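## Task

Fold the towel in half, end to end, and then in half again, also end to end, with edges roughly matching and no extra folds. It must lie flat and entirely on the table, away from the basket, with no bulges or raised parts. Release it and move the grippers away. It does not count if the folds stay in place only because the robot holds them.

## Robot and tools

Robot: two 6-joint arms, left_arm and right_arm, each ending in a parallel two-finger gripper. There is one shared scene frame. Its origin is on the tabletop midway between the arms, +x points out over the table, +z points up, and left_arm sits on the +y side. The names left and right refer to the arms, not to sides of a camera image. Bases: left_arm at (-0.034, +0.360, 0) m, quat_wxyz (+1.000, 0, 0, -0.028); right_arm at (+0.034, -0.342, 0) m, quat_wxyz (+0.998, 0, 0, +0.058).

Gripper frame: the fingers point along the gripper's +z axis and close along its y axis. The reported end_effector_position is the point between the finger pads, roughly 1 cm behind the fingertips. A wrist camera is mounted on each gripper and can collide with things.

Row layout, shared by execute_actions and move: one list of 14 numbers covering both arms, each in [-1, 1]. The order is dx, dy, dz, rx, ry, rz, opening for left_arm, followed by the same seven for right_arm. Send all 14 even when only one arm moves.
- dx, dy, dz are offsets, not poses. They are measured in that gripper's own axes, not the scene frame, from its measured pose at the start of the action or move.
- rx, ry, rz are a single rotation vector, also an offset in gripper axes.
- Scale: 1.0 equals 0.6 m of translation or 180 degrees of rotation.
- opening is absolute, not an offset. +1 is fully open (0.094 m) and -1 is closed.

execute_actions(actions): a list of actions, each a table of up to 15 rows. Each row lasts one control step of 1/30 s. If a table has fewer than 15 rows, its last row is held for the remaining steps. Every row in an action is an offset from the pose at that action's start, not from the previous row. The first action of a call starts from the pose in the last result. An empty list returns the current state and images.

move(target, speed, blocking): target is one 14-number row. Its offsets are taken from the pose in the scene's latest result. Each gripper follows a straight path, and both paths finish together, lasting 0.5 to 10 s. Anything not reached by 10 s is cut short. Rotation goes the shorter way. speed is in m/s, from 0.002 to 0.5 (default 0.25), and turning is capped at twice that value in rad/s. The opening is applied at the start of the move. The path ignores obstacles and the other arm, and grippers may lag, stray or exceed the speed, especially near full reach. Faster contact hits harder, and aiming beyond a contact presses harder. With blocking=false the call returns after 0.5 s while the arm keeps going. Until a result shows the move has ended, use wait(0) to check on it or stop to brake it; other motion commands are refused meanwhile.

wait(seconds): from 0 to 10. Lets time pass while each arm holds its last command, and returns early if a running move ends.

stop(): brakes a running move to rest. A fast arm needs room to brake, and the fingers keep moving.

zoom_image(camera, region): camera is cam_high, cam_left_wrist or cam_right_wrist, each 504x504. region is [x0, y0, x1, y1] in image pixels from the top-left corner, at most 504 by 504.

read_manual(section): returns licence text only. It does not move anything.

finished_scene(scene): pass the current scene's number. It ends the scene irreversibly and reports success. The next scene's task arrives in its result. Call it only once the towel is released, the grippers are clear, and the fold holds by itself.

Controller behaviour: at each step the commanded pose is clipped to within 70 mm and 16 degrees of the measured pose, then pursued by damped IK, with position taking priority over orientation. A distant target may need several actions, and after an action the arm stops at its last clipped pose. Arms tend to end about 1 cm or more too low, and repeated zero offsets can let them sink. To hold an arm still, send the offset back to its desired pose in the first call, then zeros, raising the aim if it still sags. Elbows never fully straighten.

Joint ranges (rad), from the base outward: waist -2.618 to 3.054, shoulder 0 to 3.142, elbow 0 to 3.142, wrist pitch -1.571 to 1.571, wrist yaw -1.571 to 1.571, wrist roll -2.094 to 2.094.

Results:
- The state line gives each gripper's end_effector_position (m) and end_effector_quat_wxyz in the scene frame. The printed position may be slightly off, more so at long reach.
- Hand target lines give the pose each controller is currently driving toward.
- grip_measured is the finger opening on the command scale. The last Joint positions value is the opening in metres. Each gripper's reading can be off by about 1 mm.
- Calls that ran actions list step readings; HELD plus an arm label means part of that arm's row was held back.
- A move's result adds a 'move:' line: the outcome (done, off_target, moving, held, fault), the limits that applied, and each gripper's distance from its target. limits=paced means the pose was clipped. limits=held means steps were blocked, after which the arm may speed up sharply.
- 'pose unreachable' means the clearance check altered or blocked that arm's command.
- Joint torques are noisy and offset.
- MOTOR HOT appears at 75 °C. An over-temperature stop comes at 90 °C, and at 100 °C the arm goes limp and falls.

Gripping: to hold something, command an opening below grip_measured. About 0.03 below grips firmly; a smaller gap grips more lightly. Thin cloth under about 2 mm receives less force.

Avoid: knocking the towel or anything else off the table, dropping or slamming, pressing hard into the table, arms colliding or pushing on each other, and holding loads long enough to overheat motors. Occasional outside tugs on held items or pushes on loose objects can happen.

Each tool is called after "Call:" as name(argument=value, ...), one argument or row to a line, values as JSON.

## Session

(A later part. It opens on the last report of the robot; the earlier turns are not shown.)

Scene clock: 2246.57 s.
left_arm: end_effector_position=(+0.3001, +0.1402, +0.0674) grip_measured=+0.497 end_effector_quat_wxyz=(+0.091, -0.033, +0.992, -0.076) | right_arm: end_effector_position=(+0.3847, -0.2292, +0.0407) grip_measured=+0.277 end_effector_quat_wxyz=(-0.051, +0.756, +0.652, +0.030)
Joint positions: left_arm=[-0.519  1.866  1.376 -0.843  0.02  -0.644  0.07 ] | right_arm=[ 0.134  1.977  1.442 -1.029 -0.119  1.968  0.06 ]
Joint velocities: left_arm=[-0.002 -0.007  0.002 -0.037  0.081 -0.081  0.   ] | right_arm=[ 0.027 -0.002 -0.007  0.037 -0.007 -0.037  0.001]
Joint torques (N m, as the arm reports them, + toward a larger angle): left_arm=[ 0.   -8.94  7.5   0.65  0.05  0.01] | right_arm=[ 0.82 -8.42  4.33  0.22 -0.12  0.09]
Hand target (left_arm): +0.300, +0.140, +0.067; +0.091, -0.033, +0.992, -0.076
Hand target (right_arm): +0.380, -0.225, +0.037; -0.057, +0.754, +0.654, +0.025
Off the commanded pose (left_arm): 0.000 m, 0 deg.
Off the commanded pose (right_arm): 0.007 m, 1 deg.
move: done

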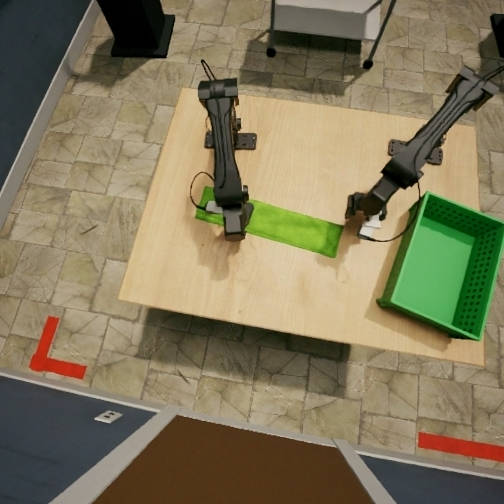

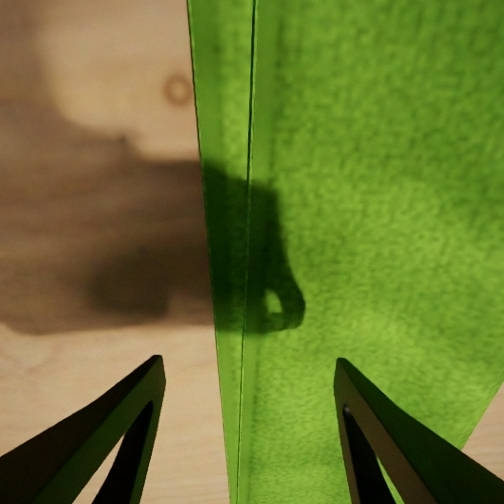

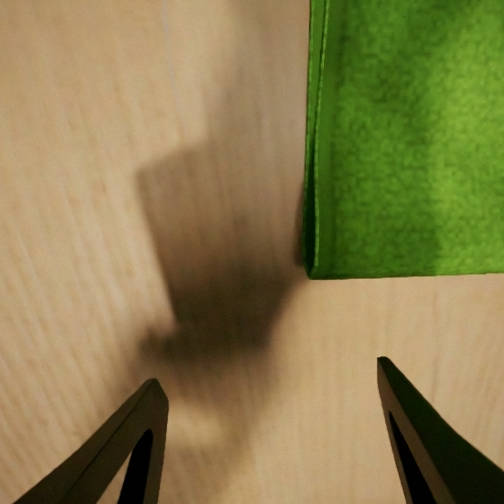

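Call:
move(
  target=[0,0,0,0,0,0,0.5,0,-0.03,0.0,0.01,-0.038,0,0.28],
)

Call:
move(
  target=[0,0,0,0,0,0,0.5,0,0,0.06,0,0,0,0.28],
)

Call:
move(
  target=[0,0,0,0,0,0,0.5,0,0,0.03,0,0,0,-1],
)

Call:
move(
  target=[0,0,0,0,0,0,0.5,0,0,-0.1,0,0,0,-1],
  speed=0.15,
)

Scene clock: 2254.13 s.
left_arm: end_effector_position=(+0.3001, +0.1402, +0.0674) grip_measured=+0.497 end_effector_quat_wxyz=(+0.091, -0.033, +0.992, -0.076) | right_arm: end_effector_position=(+0.3671, -0.2258, +0.0400) grip_measured=+0.277 end_effector_quat_wxyz=(-0.030, +0.755, +0.655, -0.016)
Joint positions: left_arm=[-0.519  1.866  1.376 -0.843  0.02  -0.644  0.07 ] | right_arm=[ 0.194  1.977  1.442 -1.089 -0.043  2.022  0.06 ]
Joint velocities: left_arm=[-0.007 -0.002 -0.007 -0.022 -0.007  0.022 -0.   ] | right_arm=[ 0.002 -0.007  0.002  0.066 -0.007  0.022  0.001]
Joint torques (N m, as the arm reports them, + toward a larger angle): left_arm=[-0.08 -9.02  7.4   0.65  0.03 -0.02] | right_arm=[ 0.47 -8.04  6.25 -0.08  0.12  0.07]
Hand target (left_arm): +0.300, +0.140, +0.067; +0.091, -0.033, +0.992, -0.076
Hand target (right_arm): +0.367, -0.227, +0.041; -0.024, +0.755, +0.655, -0.025
Off the commanded pose (left_arm): 0.000 m, 0 deg.
Off the commanded pose (right_arm): 0.002 m, 1 deg.
move: done

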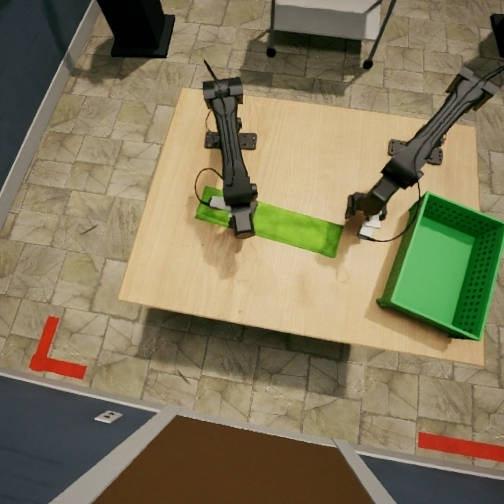

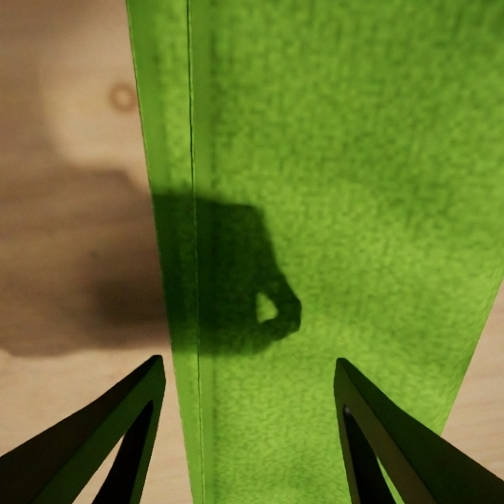

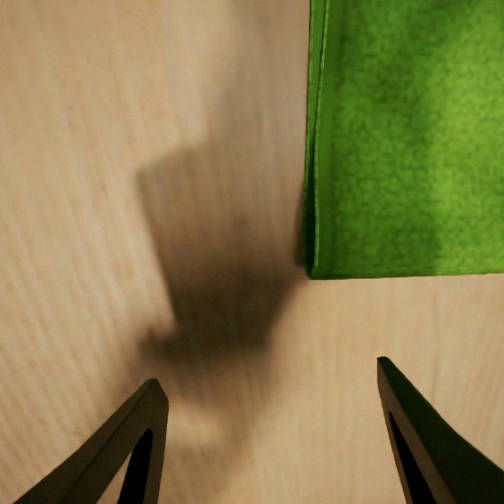

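Scene clock: 2255.03 s.
left_arm: end_effector_position=(+0.3001, +0.1402, +0.0674) grip_measured=+0.497 end_effector_quat_wxyz=(+0.091, -0.033, +0.992, -0.076) | right_arm: end_effector_position=(+0.3720, -0.2242, +0.0164) grip_measured=+0.277 end_effector_quat_wxyz=(-0.024, +0.755, +0.655, -0.001)
Joint positions: left_arm=[-0.519  1.866  1.376 -0.843  0.02  -0.644  0.07 ] | right_arm=[ 0.194  1.995  1.371 -0.966 -0.043  2.022  0.06 ]
Joint velocities: left_arm=[-0.012 -0.012  0.032 -0.007  0.007  0.081 -0.   ] | right_arm=[-0.012 -0.007  0.007  0.037  0.081 -0.051 -0.   ]
Joint torques (N m, as the arm reports them, + toward a larger angle): left_arm=[ 0.01 -8.99  7.51  0.65  0.02  0.01] | right_arm=[ 0.37 -7.32  3.41  0.27 -0.03  0.07]
Hand target (left_arm): +0.300, +0.140, +0.067; +0.091, -0.033, +0.992, -0.076
Hand target (right_arm): +0.364, -0.225, +0.005; -0.030, +0.755, +0.655, -0.016
Off the commanded pose (left_arm): 0.000 m, 0 deg.
Off the commanded pose (right_arm): 0.014 m, 2 deg.
move: off_target (right_arm)

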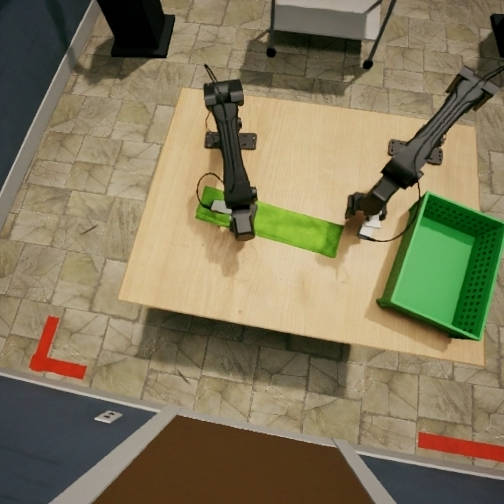

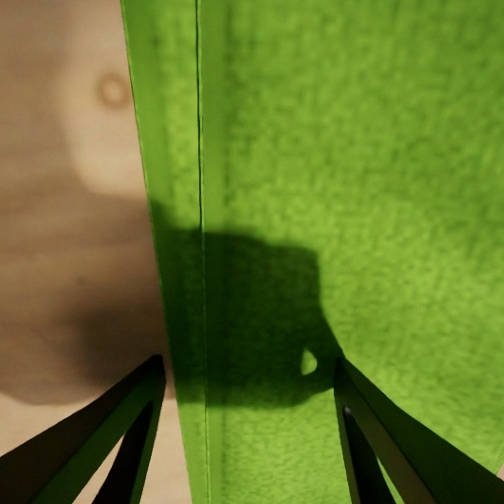

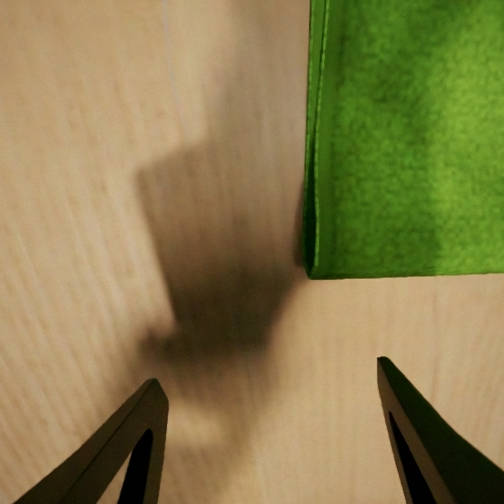

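Scene clock: 2255.73 s.
left_arm: end_effector_position=(+0.3001, +0.1402, +0.0674) grip_measured=+0.497 end_effector_quat_wxyz=(+0.091, -0.033, +0.992, -0.076) | right_arm: end_effector_position=(+0.3701, -0.2235, +0.0175) grip_measured=-0.937 end_effector_quat_wxyz=(-0.028, +0.755, +0.655, -0.001)
Joint positions: left_arm=[-0.519  1.866  1.376 -0.843  0.02  -0.644  0.07 ] | right_arm=[ 0.194  1.992  1.371 -0.974 -0.05   2.022  0.003]
Joint velocities: left_arm=[ 0.012  0.017  0.012 -0.007  0.007 -0.022  0.001] | right_arm=[ 0.007 -0.007  0.012  0.11  -0.007 -0.022 -0.002]
Joint torques (N m, as the arm reports them, + toward a larger angle): left_arm=[-0.06 -9.08  7.44  0.64  0.02 -0.02] | right_arm=[ 0.12 -6.79  1.97  0.79  0.04  0.05]
Hand target (left_arm): +0.300, +0.140, +0.067; +0.091, -0.033, +0.992, -0.076
Hand target (right_arm): +0.370, -0.224, -0.001; -0.024, +0.755, +0.655, -0.001
Off the commanded pose (left_arm): 0.000 m, 0 deg.
Off the commanded pose (right_arm): 0.019 m, 1 deg.
move: off_target (right_arm)

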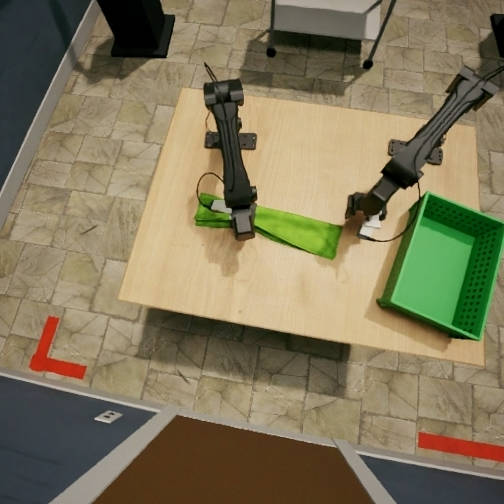

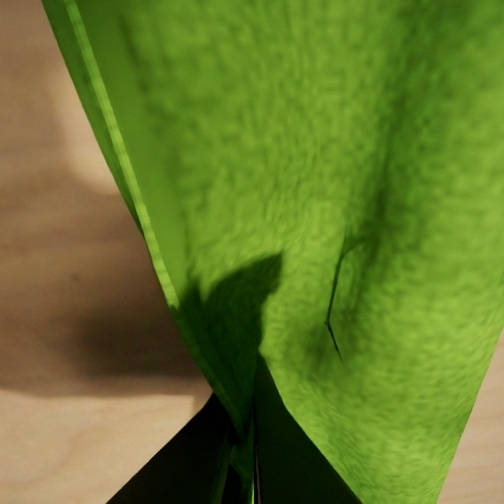

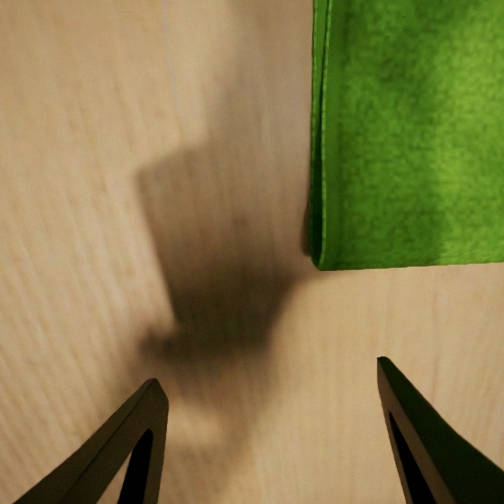

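Scene clock: 2256.77 s.
left_arm: end_effector_position=(+0.3001, +0.1402, +0.0674) grip_measured=+0.497 end_effector_quat_wxyz=(+0.091, -0.033, +0.992, -0.076) | right_arm: end_effector_position=(+0.3693, -0.2233, +0.0657) grip_measured=-0.937 end_effector_quat_wxyz=(-0.033, +0.754, +0.656, -0.009)
Joint positions: left_arm=[-0.519  1.866  1.376 -0.843  0.02  -0.644  0.07 ] | right_arm=[ 0.194  1.954  1.515 -1.174 -0.053  2.019  0.003]
Joint velocities: left_arm=[ 0.007 -0.022  0.002 -0.081 -0.037 -0.007 -0.001] | right_arm=[ 0.002 -0.017  0.007 -0.051  0.007 -0.037 -0.   ]
Joint torques (N m, as the arm reports them, + toward a larger angle): left_arm=[-0.07 -9.05  7.55  0.66  0.02  0.  ] | right_arm=[-0.52 -9.35  7.01 -0.11  0.01 -0.02]
Hand target (left_arm): +0.300, +0.140, +0.067; +0.091, -0.033, +0.992, -0.076
Hand target (right_arm): +0.373, -0.226, +0.077; -0.028, +0.755, +0.655, -0.001
Off the commanded pose (left_arm): 0.000 m, 0 deg.
Off the commanded pose (right_arm): 0.012 m, 1 deg.
move: off_target (right_arm)

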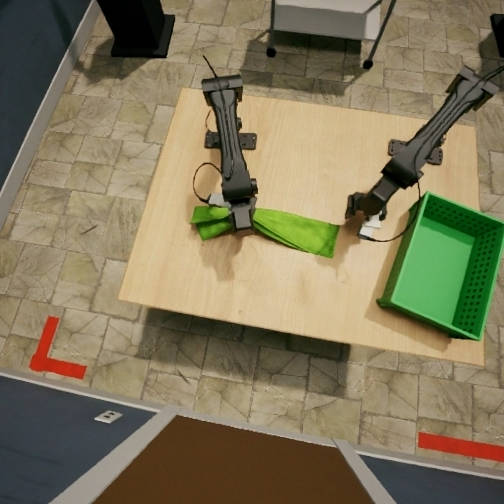

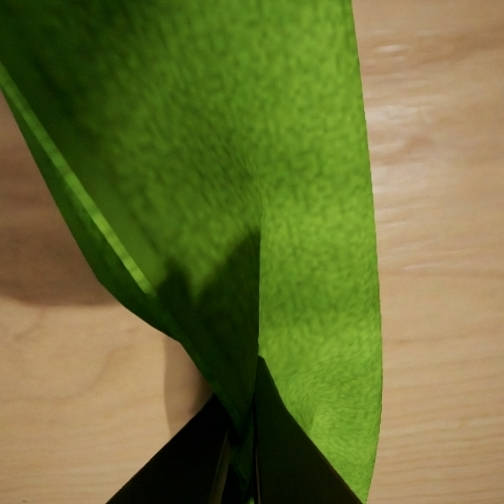

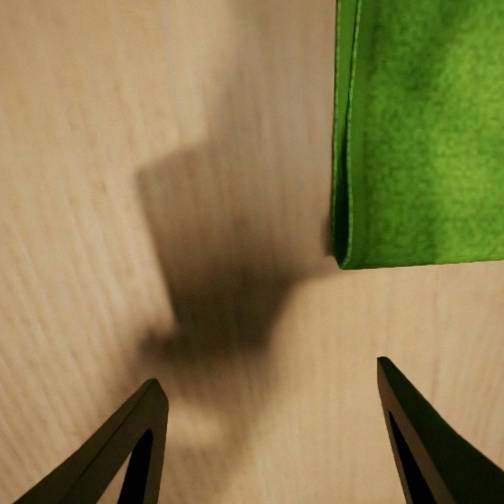

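Call:
execute_actions(
  actions=[],
)

Scene clock: 2277.27 s.
left_arm: end_effector_position=(+0.3001, +0.1402, +0.0674) grip_measured=+0.497 end_effector_quat_wxyz=(+0.091, -0.033, +0.992, -0.076) | right_arm: end_effector_position=(+0.3690, -0.2234, +0.0657) grip_measured=-0.937 end_effector_quat_wxyz=(-0.033, +0.754, +0.656, -0.010)
Joint positions: left_arm=[-0.519  1.866  1.376 -0.843  0.02  -0.644  0.07 ] | right_arm=[ 0.194  1.954  1.515 -1.176 -0.053  2.019  0.003]
Joint velocities: left_arm=[-0.007  0.017  0.017 -0.022  0.037 -0.007 -0.   ] | right_arm=[ 0.012 -0.002 -0.012 -0.007  0.022  0.051 -0.001]
Joint torques (N m, as the arm reports them, + toward a larger angle): left_arm=[-0.01 -9.08  7.44  0.66  0.07 -0.01] | right_arm=[-0.54 -9.35  7.1  -0.09  0.   -0.02]
Hand target (left_arm): +0.300, +0.140, +0.067; +0.091, -0.033, +0.992, -0.076
Hand target (right_arm): +0.373, -0.226, +0.077; -0.028, +0.755, +0.655, -0.001
Off the commanded pose (left_arm): 0.000 m, 0 deg.
Off the commanded pose (right_arm): 0.012 m, 1 deg.

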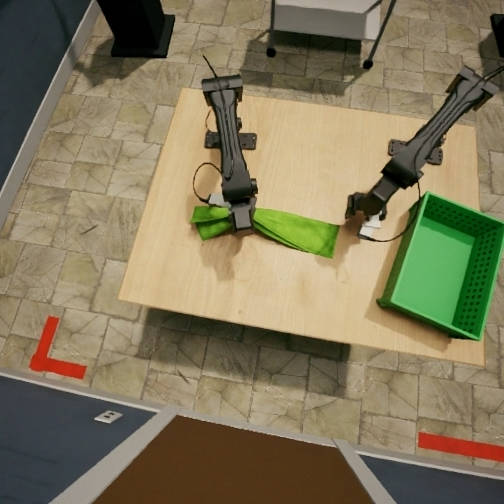

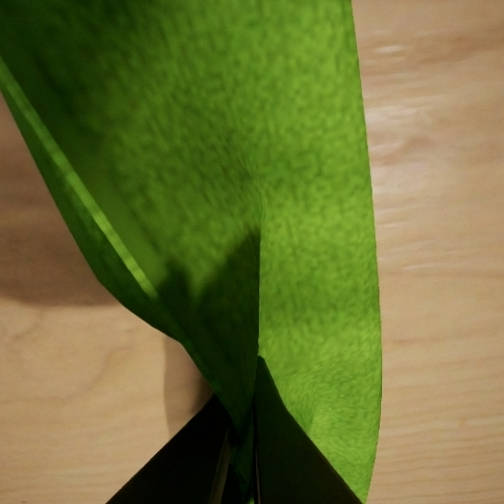

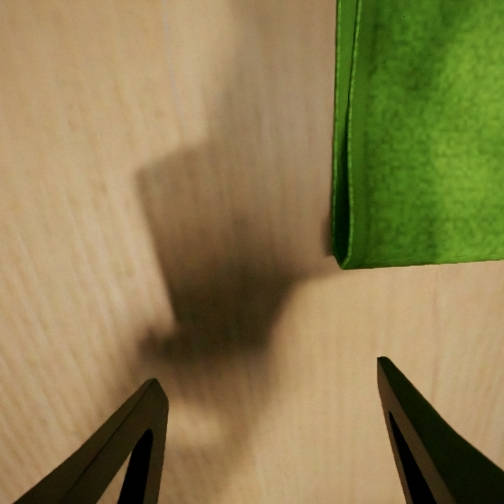

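Call:
execute_actions(
  actions=[
    [[0,0,0,0,0,0,0.5,0,0,0.06,0,0,0,-1]],
    [[0,0,0,0,0,0,0.5,0,0,0,0,0,0,0.6]],
    [[0,0,0,0,0,0,0.5,0,0,-0.1,0,0,-0.5,0.6]],
    [[0,0,0,0,0,0,0.5,0,0,0,0,0,0,0.6]],
  ],
)

Call:
zoom_image(
  camera="cam_high",
  region=[130,150,370,300],
)

Scene clock: 2291.00 s.
left_arm: end_effector_position=(+0.3001, +0.1402, +0.0674) grip_measured=+0.497 end_effector_quat_wxyz=(+0.091, -0.033, +0.992, -0.076) | right_arm: end_effector_position=(+0.3765, -0.2210, +0.0925) grip_measured=+0.597 end_effector_quat_wxyz=(-0.007, +0.476, +0.879, +0.031)
Joint positions: left_arm=[-0.519  1.866  1.376 -0.843  0.02  -0.644  0.07 ] | right_arm=[ 0.194  1.893  1.54  -1.183 -0.053  1.304  0.075]
Joint velocities: left_arm=[ 0.012  0.007  0.017 -0.022  0.007  0.007  0.001] | right_arm=[ 0.007  0.002 -0.027 -0.022 -0.007 -0.066  0.   ]
Joint torques (N m, as the arm reports them, + toward a larger angle): left_arm=[-0.04 -9.06  7.48  0.66  0.02  0.02] | right_arm=[ 0.   -8.03  5.36  0.25  0.01  0.08]
Hand target (left_arm): +0.300, +0.140, +0.067; +0.091, -0.033, +0.992, -0.076
Hand target (right_arm): +0.377, -0.221, +0.092; -0.007, +0.478, +0.878, +0.031
Off the commanded pose (left_arm): 0.000 m, 0 deg.
Off the commanded pose (right_arm): 0.000 m, 0 deg.
Step readings (end_effector_position; steps 1 to 15: 1st action; 16 to 30: 2nd action; 31 to 45: 3rd action; 46 to 60: 4th action):
0: left_arm (+0.3001, +0.1402, +0.0674) | right_arm (+0.3690, -0.2234, +0.0657)
1: left_arm (+0.3001, +0.1402, +0.0674) | right_arm (+0.3695, -0.2232, +0.0627)
2: left_arm (+0.3001, +0.1402, +0.0674) | right_arm (+0.3700, -0.2231, +0.0583)
4: left_arm (+0.3001, +0.1402, +0.0674) | right_arm (+0.3662, -0.2243, +0.0469)
8: left_arm (+0.3001, +0.1402, +0.0674) | right_arm (+0.3652, -0.2246, +0.0371)
15: left_arm (+0.3001, +0.1402, +0.0674) | right_arm (+0.3704, -0.2229, +0.0368)
16: left_arm (+0.3001, +0.1402, +0.0674) | right_arm (+0.3705, -0.2229, +0.0368)
17: left_arm (+0.3001, +0.1402, +0.0674) | right_arm (+0.3705, -0.2229, +0.0368)
19: left_arm (+0.3001, +0.1402, +0.0674) | right_arm (+0.3705, -0.2229, +0.0368)
23: left_arm (+0.3001, +0.1402, +0.0674) | right_arm (+0.3705, -0.2229, +0.0368)
30: left_arm (+0.3001, +0.1402, +0.0674) | right_arm (+0.3705, -0.2229, +0.0368)
31: left_arm (+0.3001, +0.1402, +0.0674) | right_arm (+0.3698, -0.2231, +0.0404)
32: left_arm (+0.3001, +0.1402, +0.0674) | right_arm (+0.3687, -0.2235, +0.0459)
34: left_arm (+0.3001, +0.1402, +0.0674) | right_arm (+0.3735, -0.2219, +0.0633)
38: left_arm (+0.3001, +0.1402, +0.0674) | right_arm (+0.3806, -0.2197, +0.0888)
45: left_arm (+0.3001, +0.1402, +0.0674) | right_arm (+0.3767, -0.2209, +0.0925)
46: left_arm (+0.3001, +0.1402, +0.0674) | right_arm (+0.3765, -0.2210, +0.0925)
47: left_arm (+0.3001, +0.1402, +0.0674) | right_arm (+0.3765, -0.2210, +0.0925)
49: left_arm (+0.3001, +0.1402, +0.0674) | right_arm (+0.3765, -0.2210, +0.0925)
53: left_arm (+0.3001, +0.1402, +0.0674) | right_arm (+0.3765, -0.2210, +0.0925)
60: end_effector_position above

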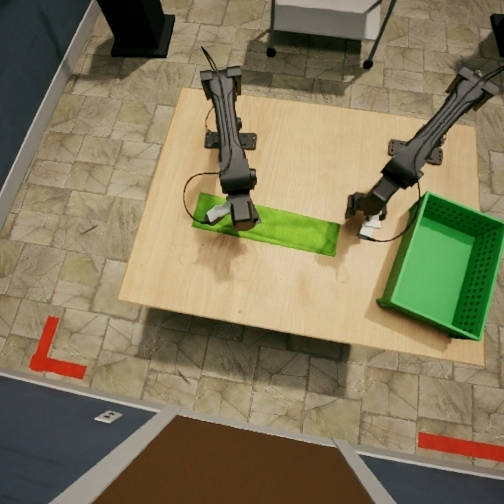

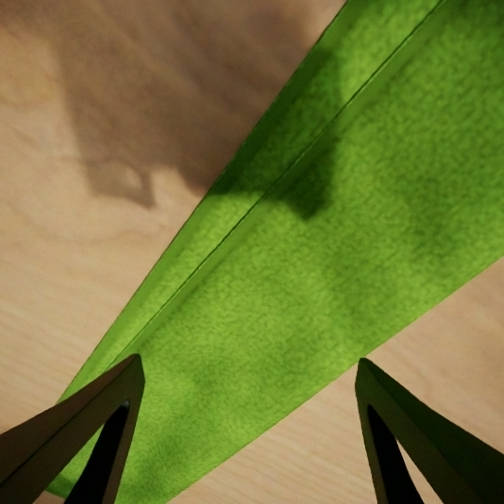

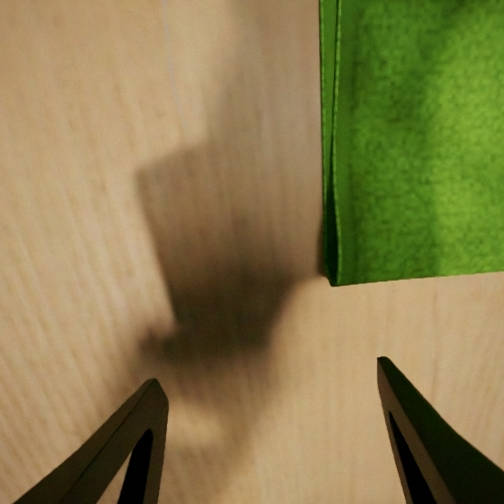

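Region (130, 150, 370, 300) of cam_high's 504x504 image, scaled by 2.100, with more detail than that image has; it fills the top 315 rows of this view, and the rest is white.

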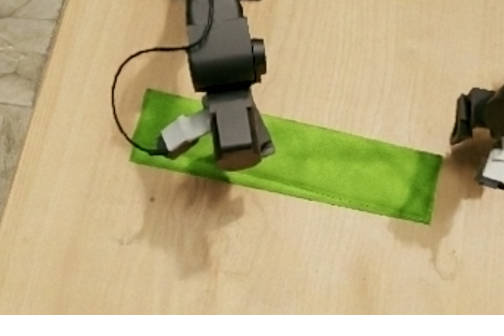

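Call:
move(
  target=[0,0,0,0,0,0,0.5,0,0,0.06,0,0,0.25,0.28],
)

Call:
move(
  target=[0,0,0,0,0,0,0.5,-0.08,0,0,0,0,0,0.28],
)

Scene clock: 2304.00 s.
left_arm: end_effector_position=(+0.3001, +0.1402, +0.0674) grip_measured=+0.497 end_effector_quat_wxyz=(+0.091, -0.033, +0.992, -0.076) | right_arm: end_effector_position=(+0.3848, -0.2183, +0.0722) grip_measured=+0.283 end_effector_quat_wxyz=(-0.010, +0.774, +0.631, +0.048)
Joint positions: left_arm=[-0.519  1.866  1.376 -0.843  0.02  -0.644  0.07 ] | right_arm=[ 0.194  1.893  1.456 -1.051 -0.053  2.087  0.06 ]
Joint velocities: left_arm=[ 0.002  0.012 -0.007 -0.081 -0.095  0.007 -0.001] | right_arm=[-0.012 -0.007  0.007 -0.066 -0.066  0.037  0.   ]
Joint torques (N m, as the arm reports them, + toward a larger angle): left_arm=[-0.03 -9.04  7.44  0.68  0.06 -0.03] | right_arm=[ 0.36 -6.41  3.83  0.35  0.02  0.07]
Hand target (left_arm): +0.300, +0.140, +0.067; +0.091, -0.033, +0.992, -0.076
Hand target (right_arm): +0.377, -0.219, +0.057; -0.018, +0.776, +0.630, +0.026
Off the commanded pose (left_arm): 0.000 m, 0 deg.
Off the commanded pose (right_arm): 0.017 m, 3 deg.
move: off_target (right_arm)

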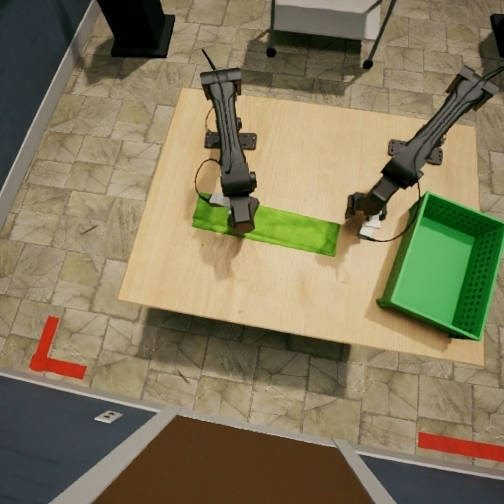

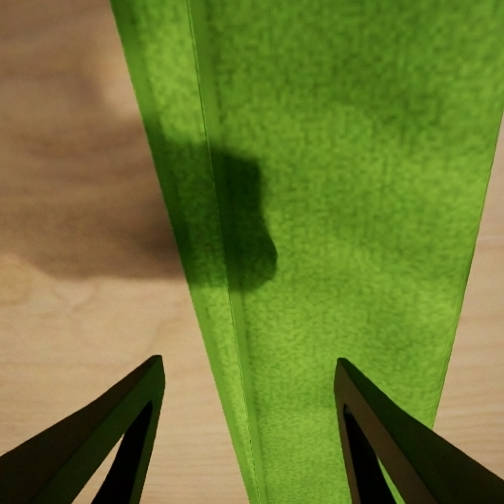

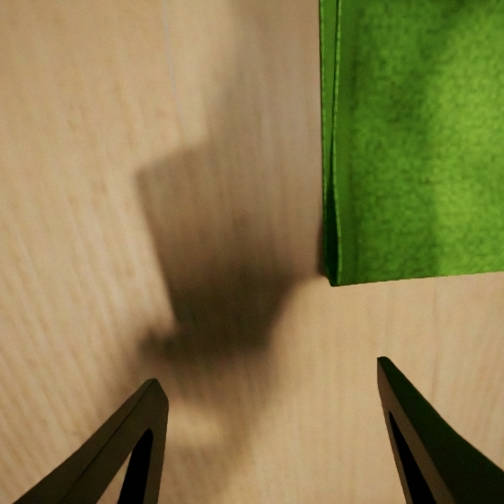

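Scene clock: 2304.90 s.
left_arm: end_effector_position=(+0.3001, +0.1402, +0.0674) grip_measured=+0.497 end_effector_quat_wxyz=(+0.091, -0.033, +0.992, -0.076) | right_arm: end_effector_position=(+0.3805, -0.2642, +0.0658) grip_measured=+0.283 end_effector_quat_wxyz=(-0.008, +0.776, +0.629, +0.044)
Joint positions: left_arm=[-0.519  1.866  1.376 -0.843  0.02  -0.644  0.07 ] | right_arm=[ 0.072  1.847  1.37  -1.023 -0.056  1.97   0.06 ]
Joint velocities: left_arm=[ 0.017 -0.002 -0.002 -0.051  0.022  0.066  0.   ] | right_arm=[-0.012 -0.007 -0.007  0.066 -0.007 -0.022 -0.   ]
Joint torques (N m, as the arm reports them, + toward a larger angle): left_arm=[-0.05 -9.03  7.48  0.65  0.03  0.01] | right_arm=[-0.13 -9.27  3.61  0.32 -0.06 -0.03]
Hand target (left_arm): +0.300, +0.140, +0.067; +0.091, -0.033, +0.992, -0.076
Hand target (right_arm): +0.375, -0.265, +0.068; -0.009, +0.774, +0.631, +0.047
Off the commanded pose (left_arm): 0.000 m, 0 deg.
Off the commanded pose (right_arm): 0.006 m, 1 deg.
move: done

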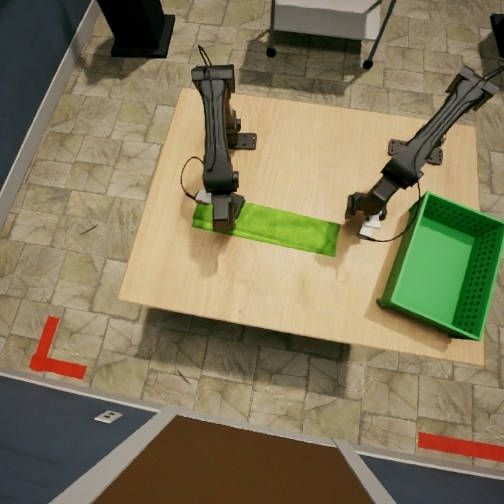

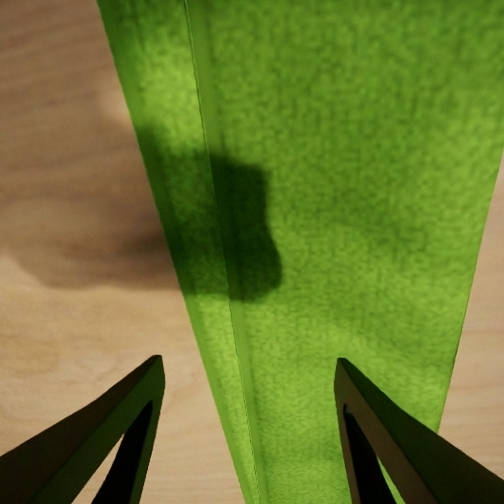

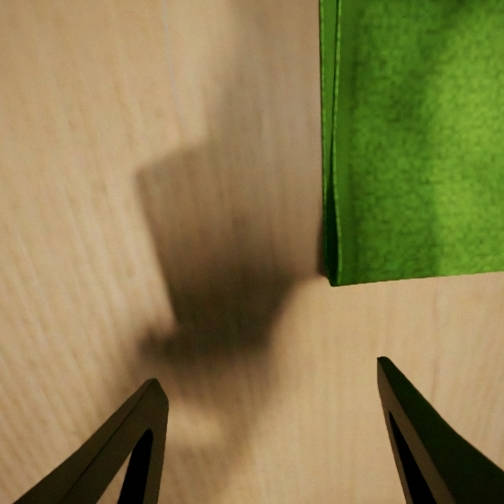

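Call:
move(
  target=[0,0,0,0,0,0,0.5,0,-0.035,0.06,0.03,0,0,0.28],
  speed=0.1,
)

Scene clock: 2308.70 s.
left_arm: end_effector_position=(+0.3001, +0.1402, +0.0674) grip_measured=+0.497 end_effector_quat_wxyz=(+0.091, -0.033, +0.992, -0.076) | right_arm: end_effector_position=(+0.3692, -0.2610, +0.0384) grip_measured=+0.283 end_effector_quat_wxyz=(-0.035, +0.776, +0.629, +0.026)
Joint positions: left_arm=[-0.519  1.866  1.376 -0.843  0.02  -0.644  0.07 ] | right_arm=[ 0.072  1.889  1.313 -0.981 -0.086  1.969  0.06 ]
Joint velocities: left_arm=[-0.017  0.002  0.012 -0.037 -0.066  0.051  0.001] | right_arm=[-0.037  0.007 -0.007  0.007  0.022  0.022 -0.001]
Joint torques (N m, as the arm reports them, + toward a larger angle): left_arm=[ 0.01 -8.99  7.44  0.64  0.03  0.  ] | right_arm=[ 0.7  -6.68  3.7   0.22 -0.11  0.08]
Hand target (left_arm): +0.300, +0.140, +0.067; +0.091, -0.033, +0.992, -0.076
Hand target (right_arm): +0.362, -0.258, +0.029; -0.044, +0.775, +0.630, +0.015
Off the commanded pose (left_arm): 0.000 m, 0 deg.
Off the commanded pose (right_arm): 0.012 m, 2 deg.
move: off_target (right_arm)

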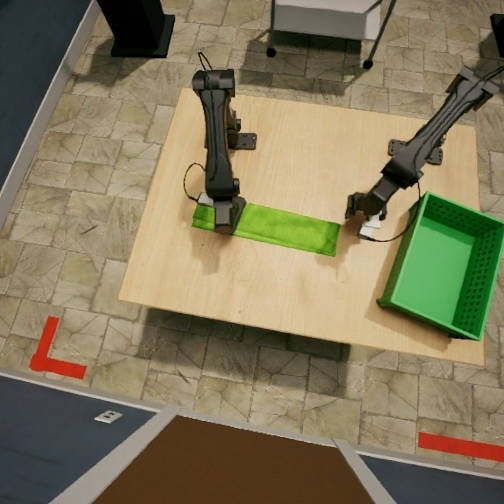

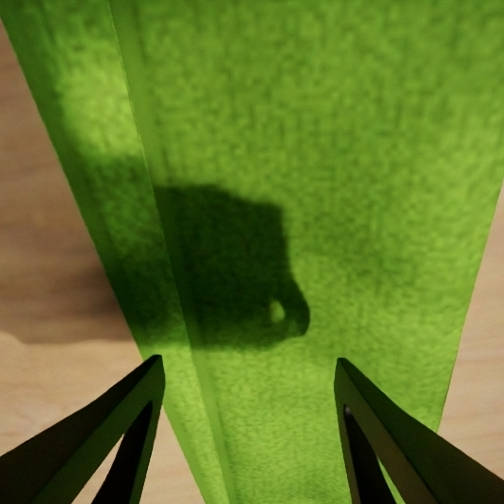

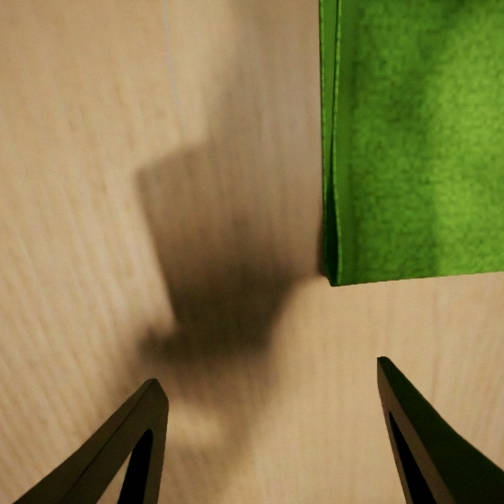

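Call:
execute_actions(
  actions=[
    [[0,0,0,0,0,0,0.5,0,0,0.045,0,0,0,0.28]],
    [[0,0,0,0,0,0,0.5,0,0,0.02,0,0,0,0.28]],
    [[0,0,0,0,0,0,0.5,0,0,0.03,0,0,0,-1]],
    [[0,0,0,0,0,0,0.5,0,0,0.0,0,0,0,-1]],
    [[0,0,0,0,0,0,0.5,0,0,-0.08,0,0,0,-1]],
  ],
)

Scene clock: 2317.20 s.
left_arm: end_effector_position=(+0.3001, +0.1402, +0.0674) grip_measured=+0.497 end_effector_quat_wxyz=(+0.091, -0.033, +0.992, -0.076) | right_arm: end_effector_position=(+0.3877, -0.2572, +0.0578) grip_measured=-0.978 end_effector_quat_wxyz=(-0.012, +0.772, +0.632, +0.069)
Joint positions: left_arm=[-0.519  1.866  1.376 -0.843  0.02  -0.644  0.07 ] | right_arm=[ 0.072  1.852  1.338 -0.947 -0.087  1.964  0.001]
Joint velocities: left_arm=[-0.002 -0.007 -0.037  0.007  0.037 -0.022 -0.   ] | right_arm=[ 0.007 -0.022  0.002 -0.095  0.037 -0.022 -0.001]
Joint torques (N m, as the arm reports them, + toward a larger angle): left_arm=[-0.09 -8.96  7.47  0.63  0.04 -0.02] | right_arm=[-0.81 -8.32  6.95  0.21 -0.03 -0.03]
Hand target (left_arm): +0.300, +0.140, +0.067; +0.091, -0.033, +0.992, -0.076
Hand target (right_arm): +0.389, -0.261, +0.066; -0.012, +0.774, +0.629, +0.070
Off the commanded pose (left_arm): 0.000 m, 0 deg.
Off the commanded pose (right_arm): 0.009 m, 0 deg.
Step readings (end_effector_position; steps 1 to 15: 1st action; 16 to 30: 2nd action; 31 to 45: 3rd action; 46 to 60: 4th action; 61 to 75: 5th action):
0: left_arm (+0.3001, +0.1402, +0.0674) | right_arm (+0.3695, -0.2608, +0.0384)
1: left_arm (+0.3001, +0.1402, +0.0674) | right_arm (+0.3703, -0.2607, +0.0367)
2: left_arm (+0.3001, +0.1402, +0.0674) | right_arm (+0.3716, -0.2604, +0.0346)
4: left_arm (+0.3001, +0.1402, +0.0674) | right_arm (+0.3711, -0.2605, +0.0281)
8: left_arm (+0.3001, +0.1402, +0.0674) | right_arm (+0.3715, -0.2604, +0.0211)
15: left_arm (+0.3001, +0.1402, +0.0674) | right_arm (+0.3757, -0.2596, +0.0210)
16: left_arm (+0.3001, +0.1402, +0.0674) | right_arm (+0.3766, -0.2595, +0.0210)
17: left_arm (+0.3001, +0.1402, +0.0674) | right_arm (+0.3782, -0.2592, +0.0211)
19: left_arm (+0.3001, +0.1402, +0.0674) | right_arm (+0.3813, -0.2586, +0.0213)
23: left_arm (+0.3001, +0.1402, +0.0674) | right_arm (+0.3841, -0.2580, +0.0215)
30: left_arm (+0.3001, +0.1402, +0.0674) | right_arm (+0.3854, -0.2578, +0.0216)
31: left_arm (+0.3001, +0.1402, +0.0674) | right_arm (+0.3864, -0.2576, +0.0213)
32: left_arm (+0.3001, +0.1402, +0.0674) | right_arm (+0.3883, -0.2572, +0.0209)
34: left_arm (+0.3001, +0.1402, +0.0674) | right_arm (+0.3909, -0.2568, +0.0194)
38: left_arm (+0.3001, +0.1402, +0.0674) | right_arm (+0.3924, -0.2563, +0.0186)
45: left_arm (+0.3001, +0.1402, +0.0674) | right_arm (+0.3927, -0.2562, +0.0186)
46: left_arm (+0.3001, +0.1402, +0.0674) | right_arm (+0.3927, -0.2562, +0.0186)
47: left_arm (+0.3001, +0.1402, +0.0674) | right_arm (+0.3927, -0.2562, +0.0186)
49: left_arm (+0.3001, +0.1402, +0.0674) | right_arm (+0.3927, -0.2562, +0.0186)
53: left_arm (+0.3001, +0.1402, +0.0674) | right_arm (+0.3927, -0.2562, +0.0186)
60: left_arm (+0.3001, +0.1402, +0.0674) | right_arm (+0.3927, -0.2562, +0.0186)
61: left_arm (+0.3001, +0.1402, +0.0674) | right_arm (+0.3915, -0.2564, +0.0211)
62: left_arm (+0.3001, +0.1402, +0.0674) | right_arm (+0.3890, -0.2569, +0.0252)
64: left_arm (+0.3001, +0.1402, +0.0674) | right_arm (+0.3889, -0.2569, +0.0380)
68: left_arm (+0.3001, +0.1402, +0.0674) | right_arm (+0.3935, -0.2560, +0.0574)
75: end_effector_position above

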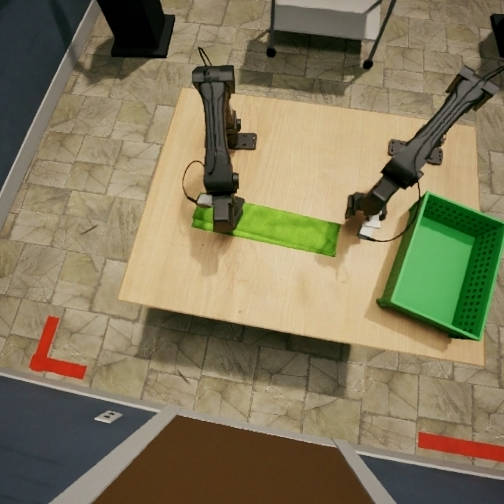

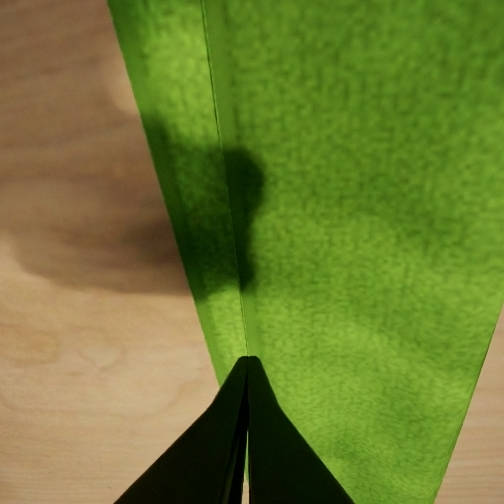

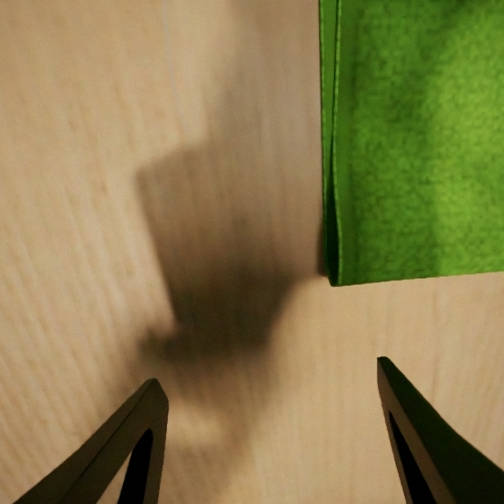

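Call:
execute_actions(
  actions=[
    [[0,0,0,0,0,0,0.5,0,-0.055,0.03,0.04,0,0,0.28]],
    [[0,0,0,0,0,0,0.5,0,-0.01,0.04,0,0,0,0.28]],
    [[0,0,0,0,0,0,0.5,0,-0.01,0.03,0,0,0,-1]],
    [[0,0,0,0,0,0,0.5,0,0,0.0,0,0,0,-1]],
    [[0,0,0,0,0,0,0.5,0,0,-0.08,0,0,0,-1]],
  ],
)

Scene clock: 2326.87 s.
left_arm: end_effector_position=(+0.3001, +0.1402, +0.0674) grip_measured=+0.497 end_effector_quat_wxyz=(+0.091, -0.033, +0.992, -0.076) | right_arm: end_effector_position=(+0.3710, -0.2541, +0.0656) grip_measured=-0.978 end_effector_quat_wxyz=(-0.030, +0.773, +0.629, +0.077)
Joint positions: left_arm=[-0.519  1.866  1.376 -0.843  0.02  -0.644  0.07 ] | right_arm=[ 0.07   1.789  1.287 -0.962 -0.126  1.969  0.001]
Joint velocities: left_arm=[-0.007  0.007 -0.022 -0.037  0.022 -0.095  0.   ] | right_arm=[-0.002 -0.007 -0.017 -0.022 -0.022  0.037 -0.001]
Joint torques (N m, as the arm reports them, + toward a larger angle): left_arm=[-0.01 -8.93  7.38  0.66  0.03 -0.04] | right_arm=[-0.77 -7.85  6.9   0.19 -0.09  0.02]
Hand target (left_arm): +0.300, +0.140, +0.067; +0.091, -0.033, +0.992, -0.076
Hand target (right_arm): +0.372, -0.258, +0.074; -0.030, +0.775, +0.627, +0.079
Off the commanded pose (left_arm): 0.000 m, 0 deg.
Off the commanded pose (right_arm): 0.009 m, 0 deg.
Step readings (end_effector_position; steps 1 to 15: 1st action; 16 to 30: 2nd action; 31 to 45: 3rd action; 46 to 60: 4th action; 61 to 75: 5th action):
0: left_arm (+0.3001, +0.1402, +0.0674) | right_arm (+0.3857, -0.2575, +0.0576)
1: left_arm (+0.3001, +0.1402, +0.0674) | right_arm (+0.3848, -0.2568, +0.0571)
2: left_arm (+0.3001, +0.1402, +0.0674) | right_arm (+0.3826, -0.2560, +0.0559)
4: left_arm (+0.3001, +0.1402, +0.0674) | right_arm (+0.3772, -0.2546, +0.0530)
8: left_arm (+0.3001, +0.1402, +0.0674) | right_arm (+0.3714, -0.2529, +0.0506)
15: left_arm (+0.3001, +0.1402, +0.0674) | right_arm (+0.3711, -0.2518, +0.0508)
16: left_arm (+0.3001, +0.1402, +0.0674) | right_arm (+0.3716, -0.2517, +0.0488)
17: left_arm (+0.3001, +0.1402, +0.0674) | right_arm (+0.3721, -0.2516, +0.0459)
19: left_arm (+0.3001, +0.1402, +0.0674) | right_arm (+0.3687, -0.2523, +0.0388)
23: left_arm (+0.3001, +0.1402, +0.0674) | right_arm (+0.3676, -0.2525, +0.0353)
30: left_arm (+0.3001, +0.1402, +0.0674) | right_arm (+0.3725, -0.2515, +0.0357)
31: left_arm (+0.3001, +0.1402, +0.0674) | right_arm (+0.3733, -0.2514, +0.0345)
32: left_arm (+0.3001, +0.1402, +0.0674) | right_arm (+0.3741, -0.2512, +0.0327)
34: left_arm (+0.3001, +0.1402, +0.0674) | right_arm (+0.3720, -0.2516, +0.0283)
38: left_arm (+0.3001, +0.1402, +0.0674) | right_arm (+0.3718, -0.2517, +0.0262)
45: left_arm (+0.3001, +0.1402, +0.0674) | right_arm (+0.3753, -0.2510, +0.0265)
46: left_arm (+0.3001, +0.1402, +0.0674) | right_arm (+0.3754, -0.2510, +0.0265)
47: left_arm (+0.3001, +0.1402, +0.0674) | right_arm (+0.3754, -0.2510, +0.0265)
49: left_arm (+0.3001, +0.1402, +0.0674) | right_arm (+0.3754, -0.2510, +0.0265)
53: left_arm (+0.3001, +0.1402, +0.0674) | right_arm (+0.3754, -0.2510, +0.0265)
60: left_arm (+0.3001, +0.1402, +0.0674) | right_arm (+0.3754, -0.2510, +0.0265)
61: left_arm (+0.3001, +0.1402, +0.0674) | right_arm (+0.3743, -0.2512, +0.0289)
62: left_arm (+0.3001, +0.1402, +0.0674) | right_arm (+0.3720, -0.2516, +0.0330)
64: left_arm (+0.3001, +0.1402, +0.0674) | right_arm (+0.3722, -0.2516, +0.0462)
68: left_arm (+0.3001, +0.1402, +0.0674) | right_arm (+0.3769, -0.2520, +0.0652)
75: end_effector_position above

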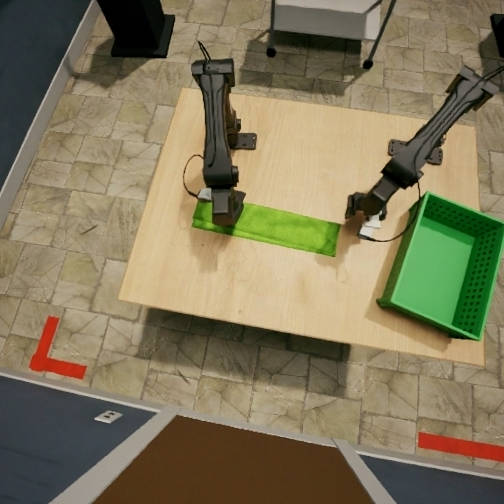

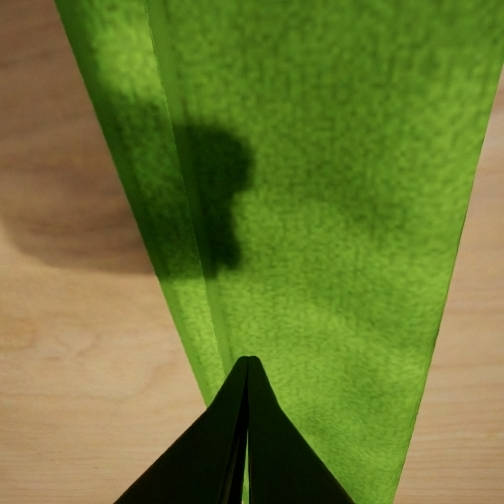

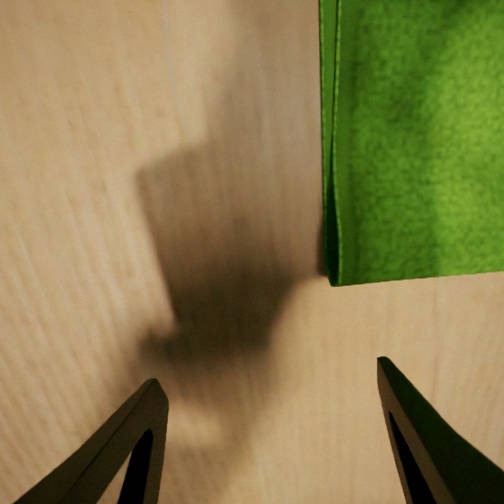

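Not low enough. Step-wise.

Call:
execute_actions(
  actions=[
    [[0,0,0,0,0,0,0.5,0,-0.02,0.06,0.03,0,0,0.28]],
    [[0,0,0,0,0,0,0.5,0,-0.01,0.04,0,0,0,0.28]],
  ],
)

Scene clock: 2335.73 s.
left_arm: end_effector_position=(+0.3001, +0.1402, +0.0674) grip_measured=+0.497 end_effector_quat_wxyz=(+0.091, -0.033, +0.992, -0.076) | right_arm: end_effector_position=(+0.3700, -0.2472, +0.0229) grip_measured=+0.277 end_effector_quat_wxyz=(-0.051, +0.775, +0.626, +0.069)
Joint positions: left_arm=[-0.519  1.866  1.376 -0.843  0.02  -0.644  0.07 ] | right_arm=[ 0.076  1.874  1.217 -0.839 -0.154  1.98   0.06 ]
Joint velocities: left_arm=[ 0.012 -0.017 -0.007 -0.022  0.022 -0.007 -0.001] | right_arm=[ 0.012  0.002  0.002  0.007  0.037 -0.007  0.   ]
Joint torques (N m, as the arm reports them, + toward a larger angle): left_arm=[-0.1  -8.95  7.39  0.65  0.04 -0.01] | right_arm=[ 0.75 -6.59  3.69  0.34 -0.08  0.09]
Hand target (left_arm): +0.300, +0.140, +0.067; +0.091, -0.033, +0.992, -0.076
Hand target (right_arm): +0.363, -0.245, +0.014; -0.057, +0.774, +0.628, +0.056
Off the commanded pose (left_arm): 0.000 m, 0 deg.
Off the commanded pose (right_arm): 0.012 m, 2 deg.
Step readings (end_effector_position; steps 1 to 15: 1st action; 16 to 30: 2nd action):
0: left_arm (+0.3001, +0.1402, +0.0674) | right_arm (+0.3690, -0.2545, +0.0654)
1: left_arm (+0.3001, +0.1402, +0.0674) | right_arm (+0.3689, -0.2538, +0.0637)
2: left_arm (+0.3001, +0.1402, +0.0674) | right_arm (+0.3700, -0.2527, +0.0609)
4: left_arm (+0.3001, +0.1402, +0.0674) | right_arm (+0.3706, -0.2513, +0.0515)
8: left_arm (+0.3001, +0.1402, +0.0674) | right_arm (+0.3684, -0.2504, +0.0380)
15: left_arm (+0.3001, +0.1402, +0.0674) | right_arm (+0.3686, -0.2496, +0.0371)
16: left_arm (+0.3001, +0.1402, +0.0674) | right_arm (+0.3693, -0.2494, +0.0353)
17: left_arm (+0.3001, +0.1402, +0.0674) | right_arm (+0.3700, -0.2493, +0.0327)
19: left_arm (+0.3001, +0.1402, +0.0674) | right_arm (+0.3665, -0.2498, +0.0261)
23: left_arm (+0.3001, +0.1402, +0.0674) | right_arm (+0.3654, -0.2486, +0.0226)
30: end_effector_position above

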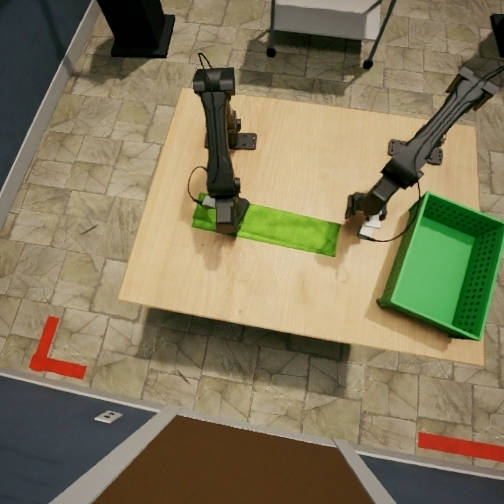

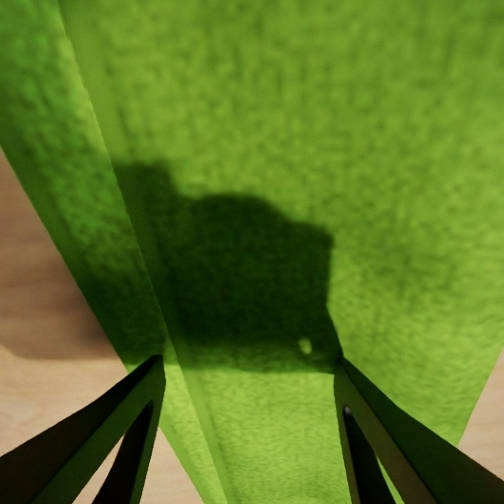

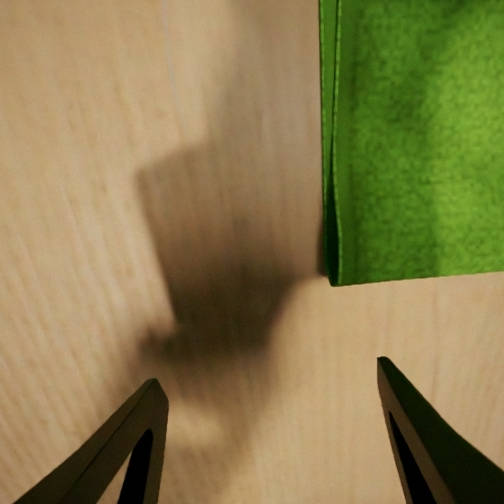

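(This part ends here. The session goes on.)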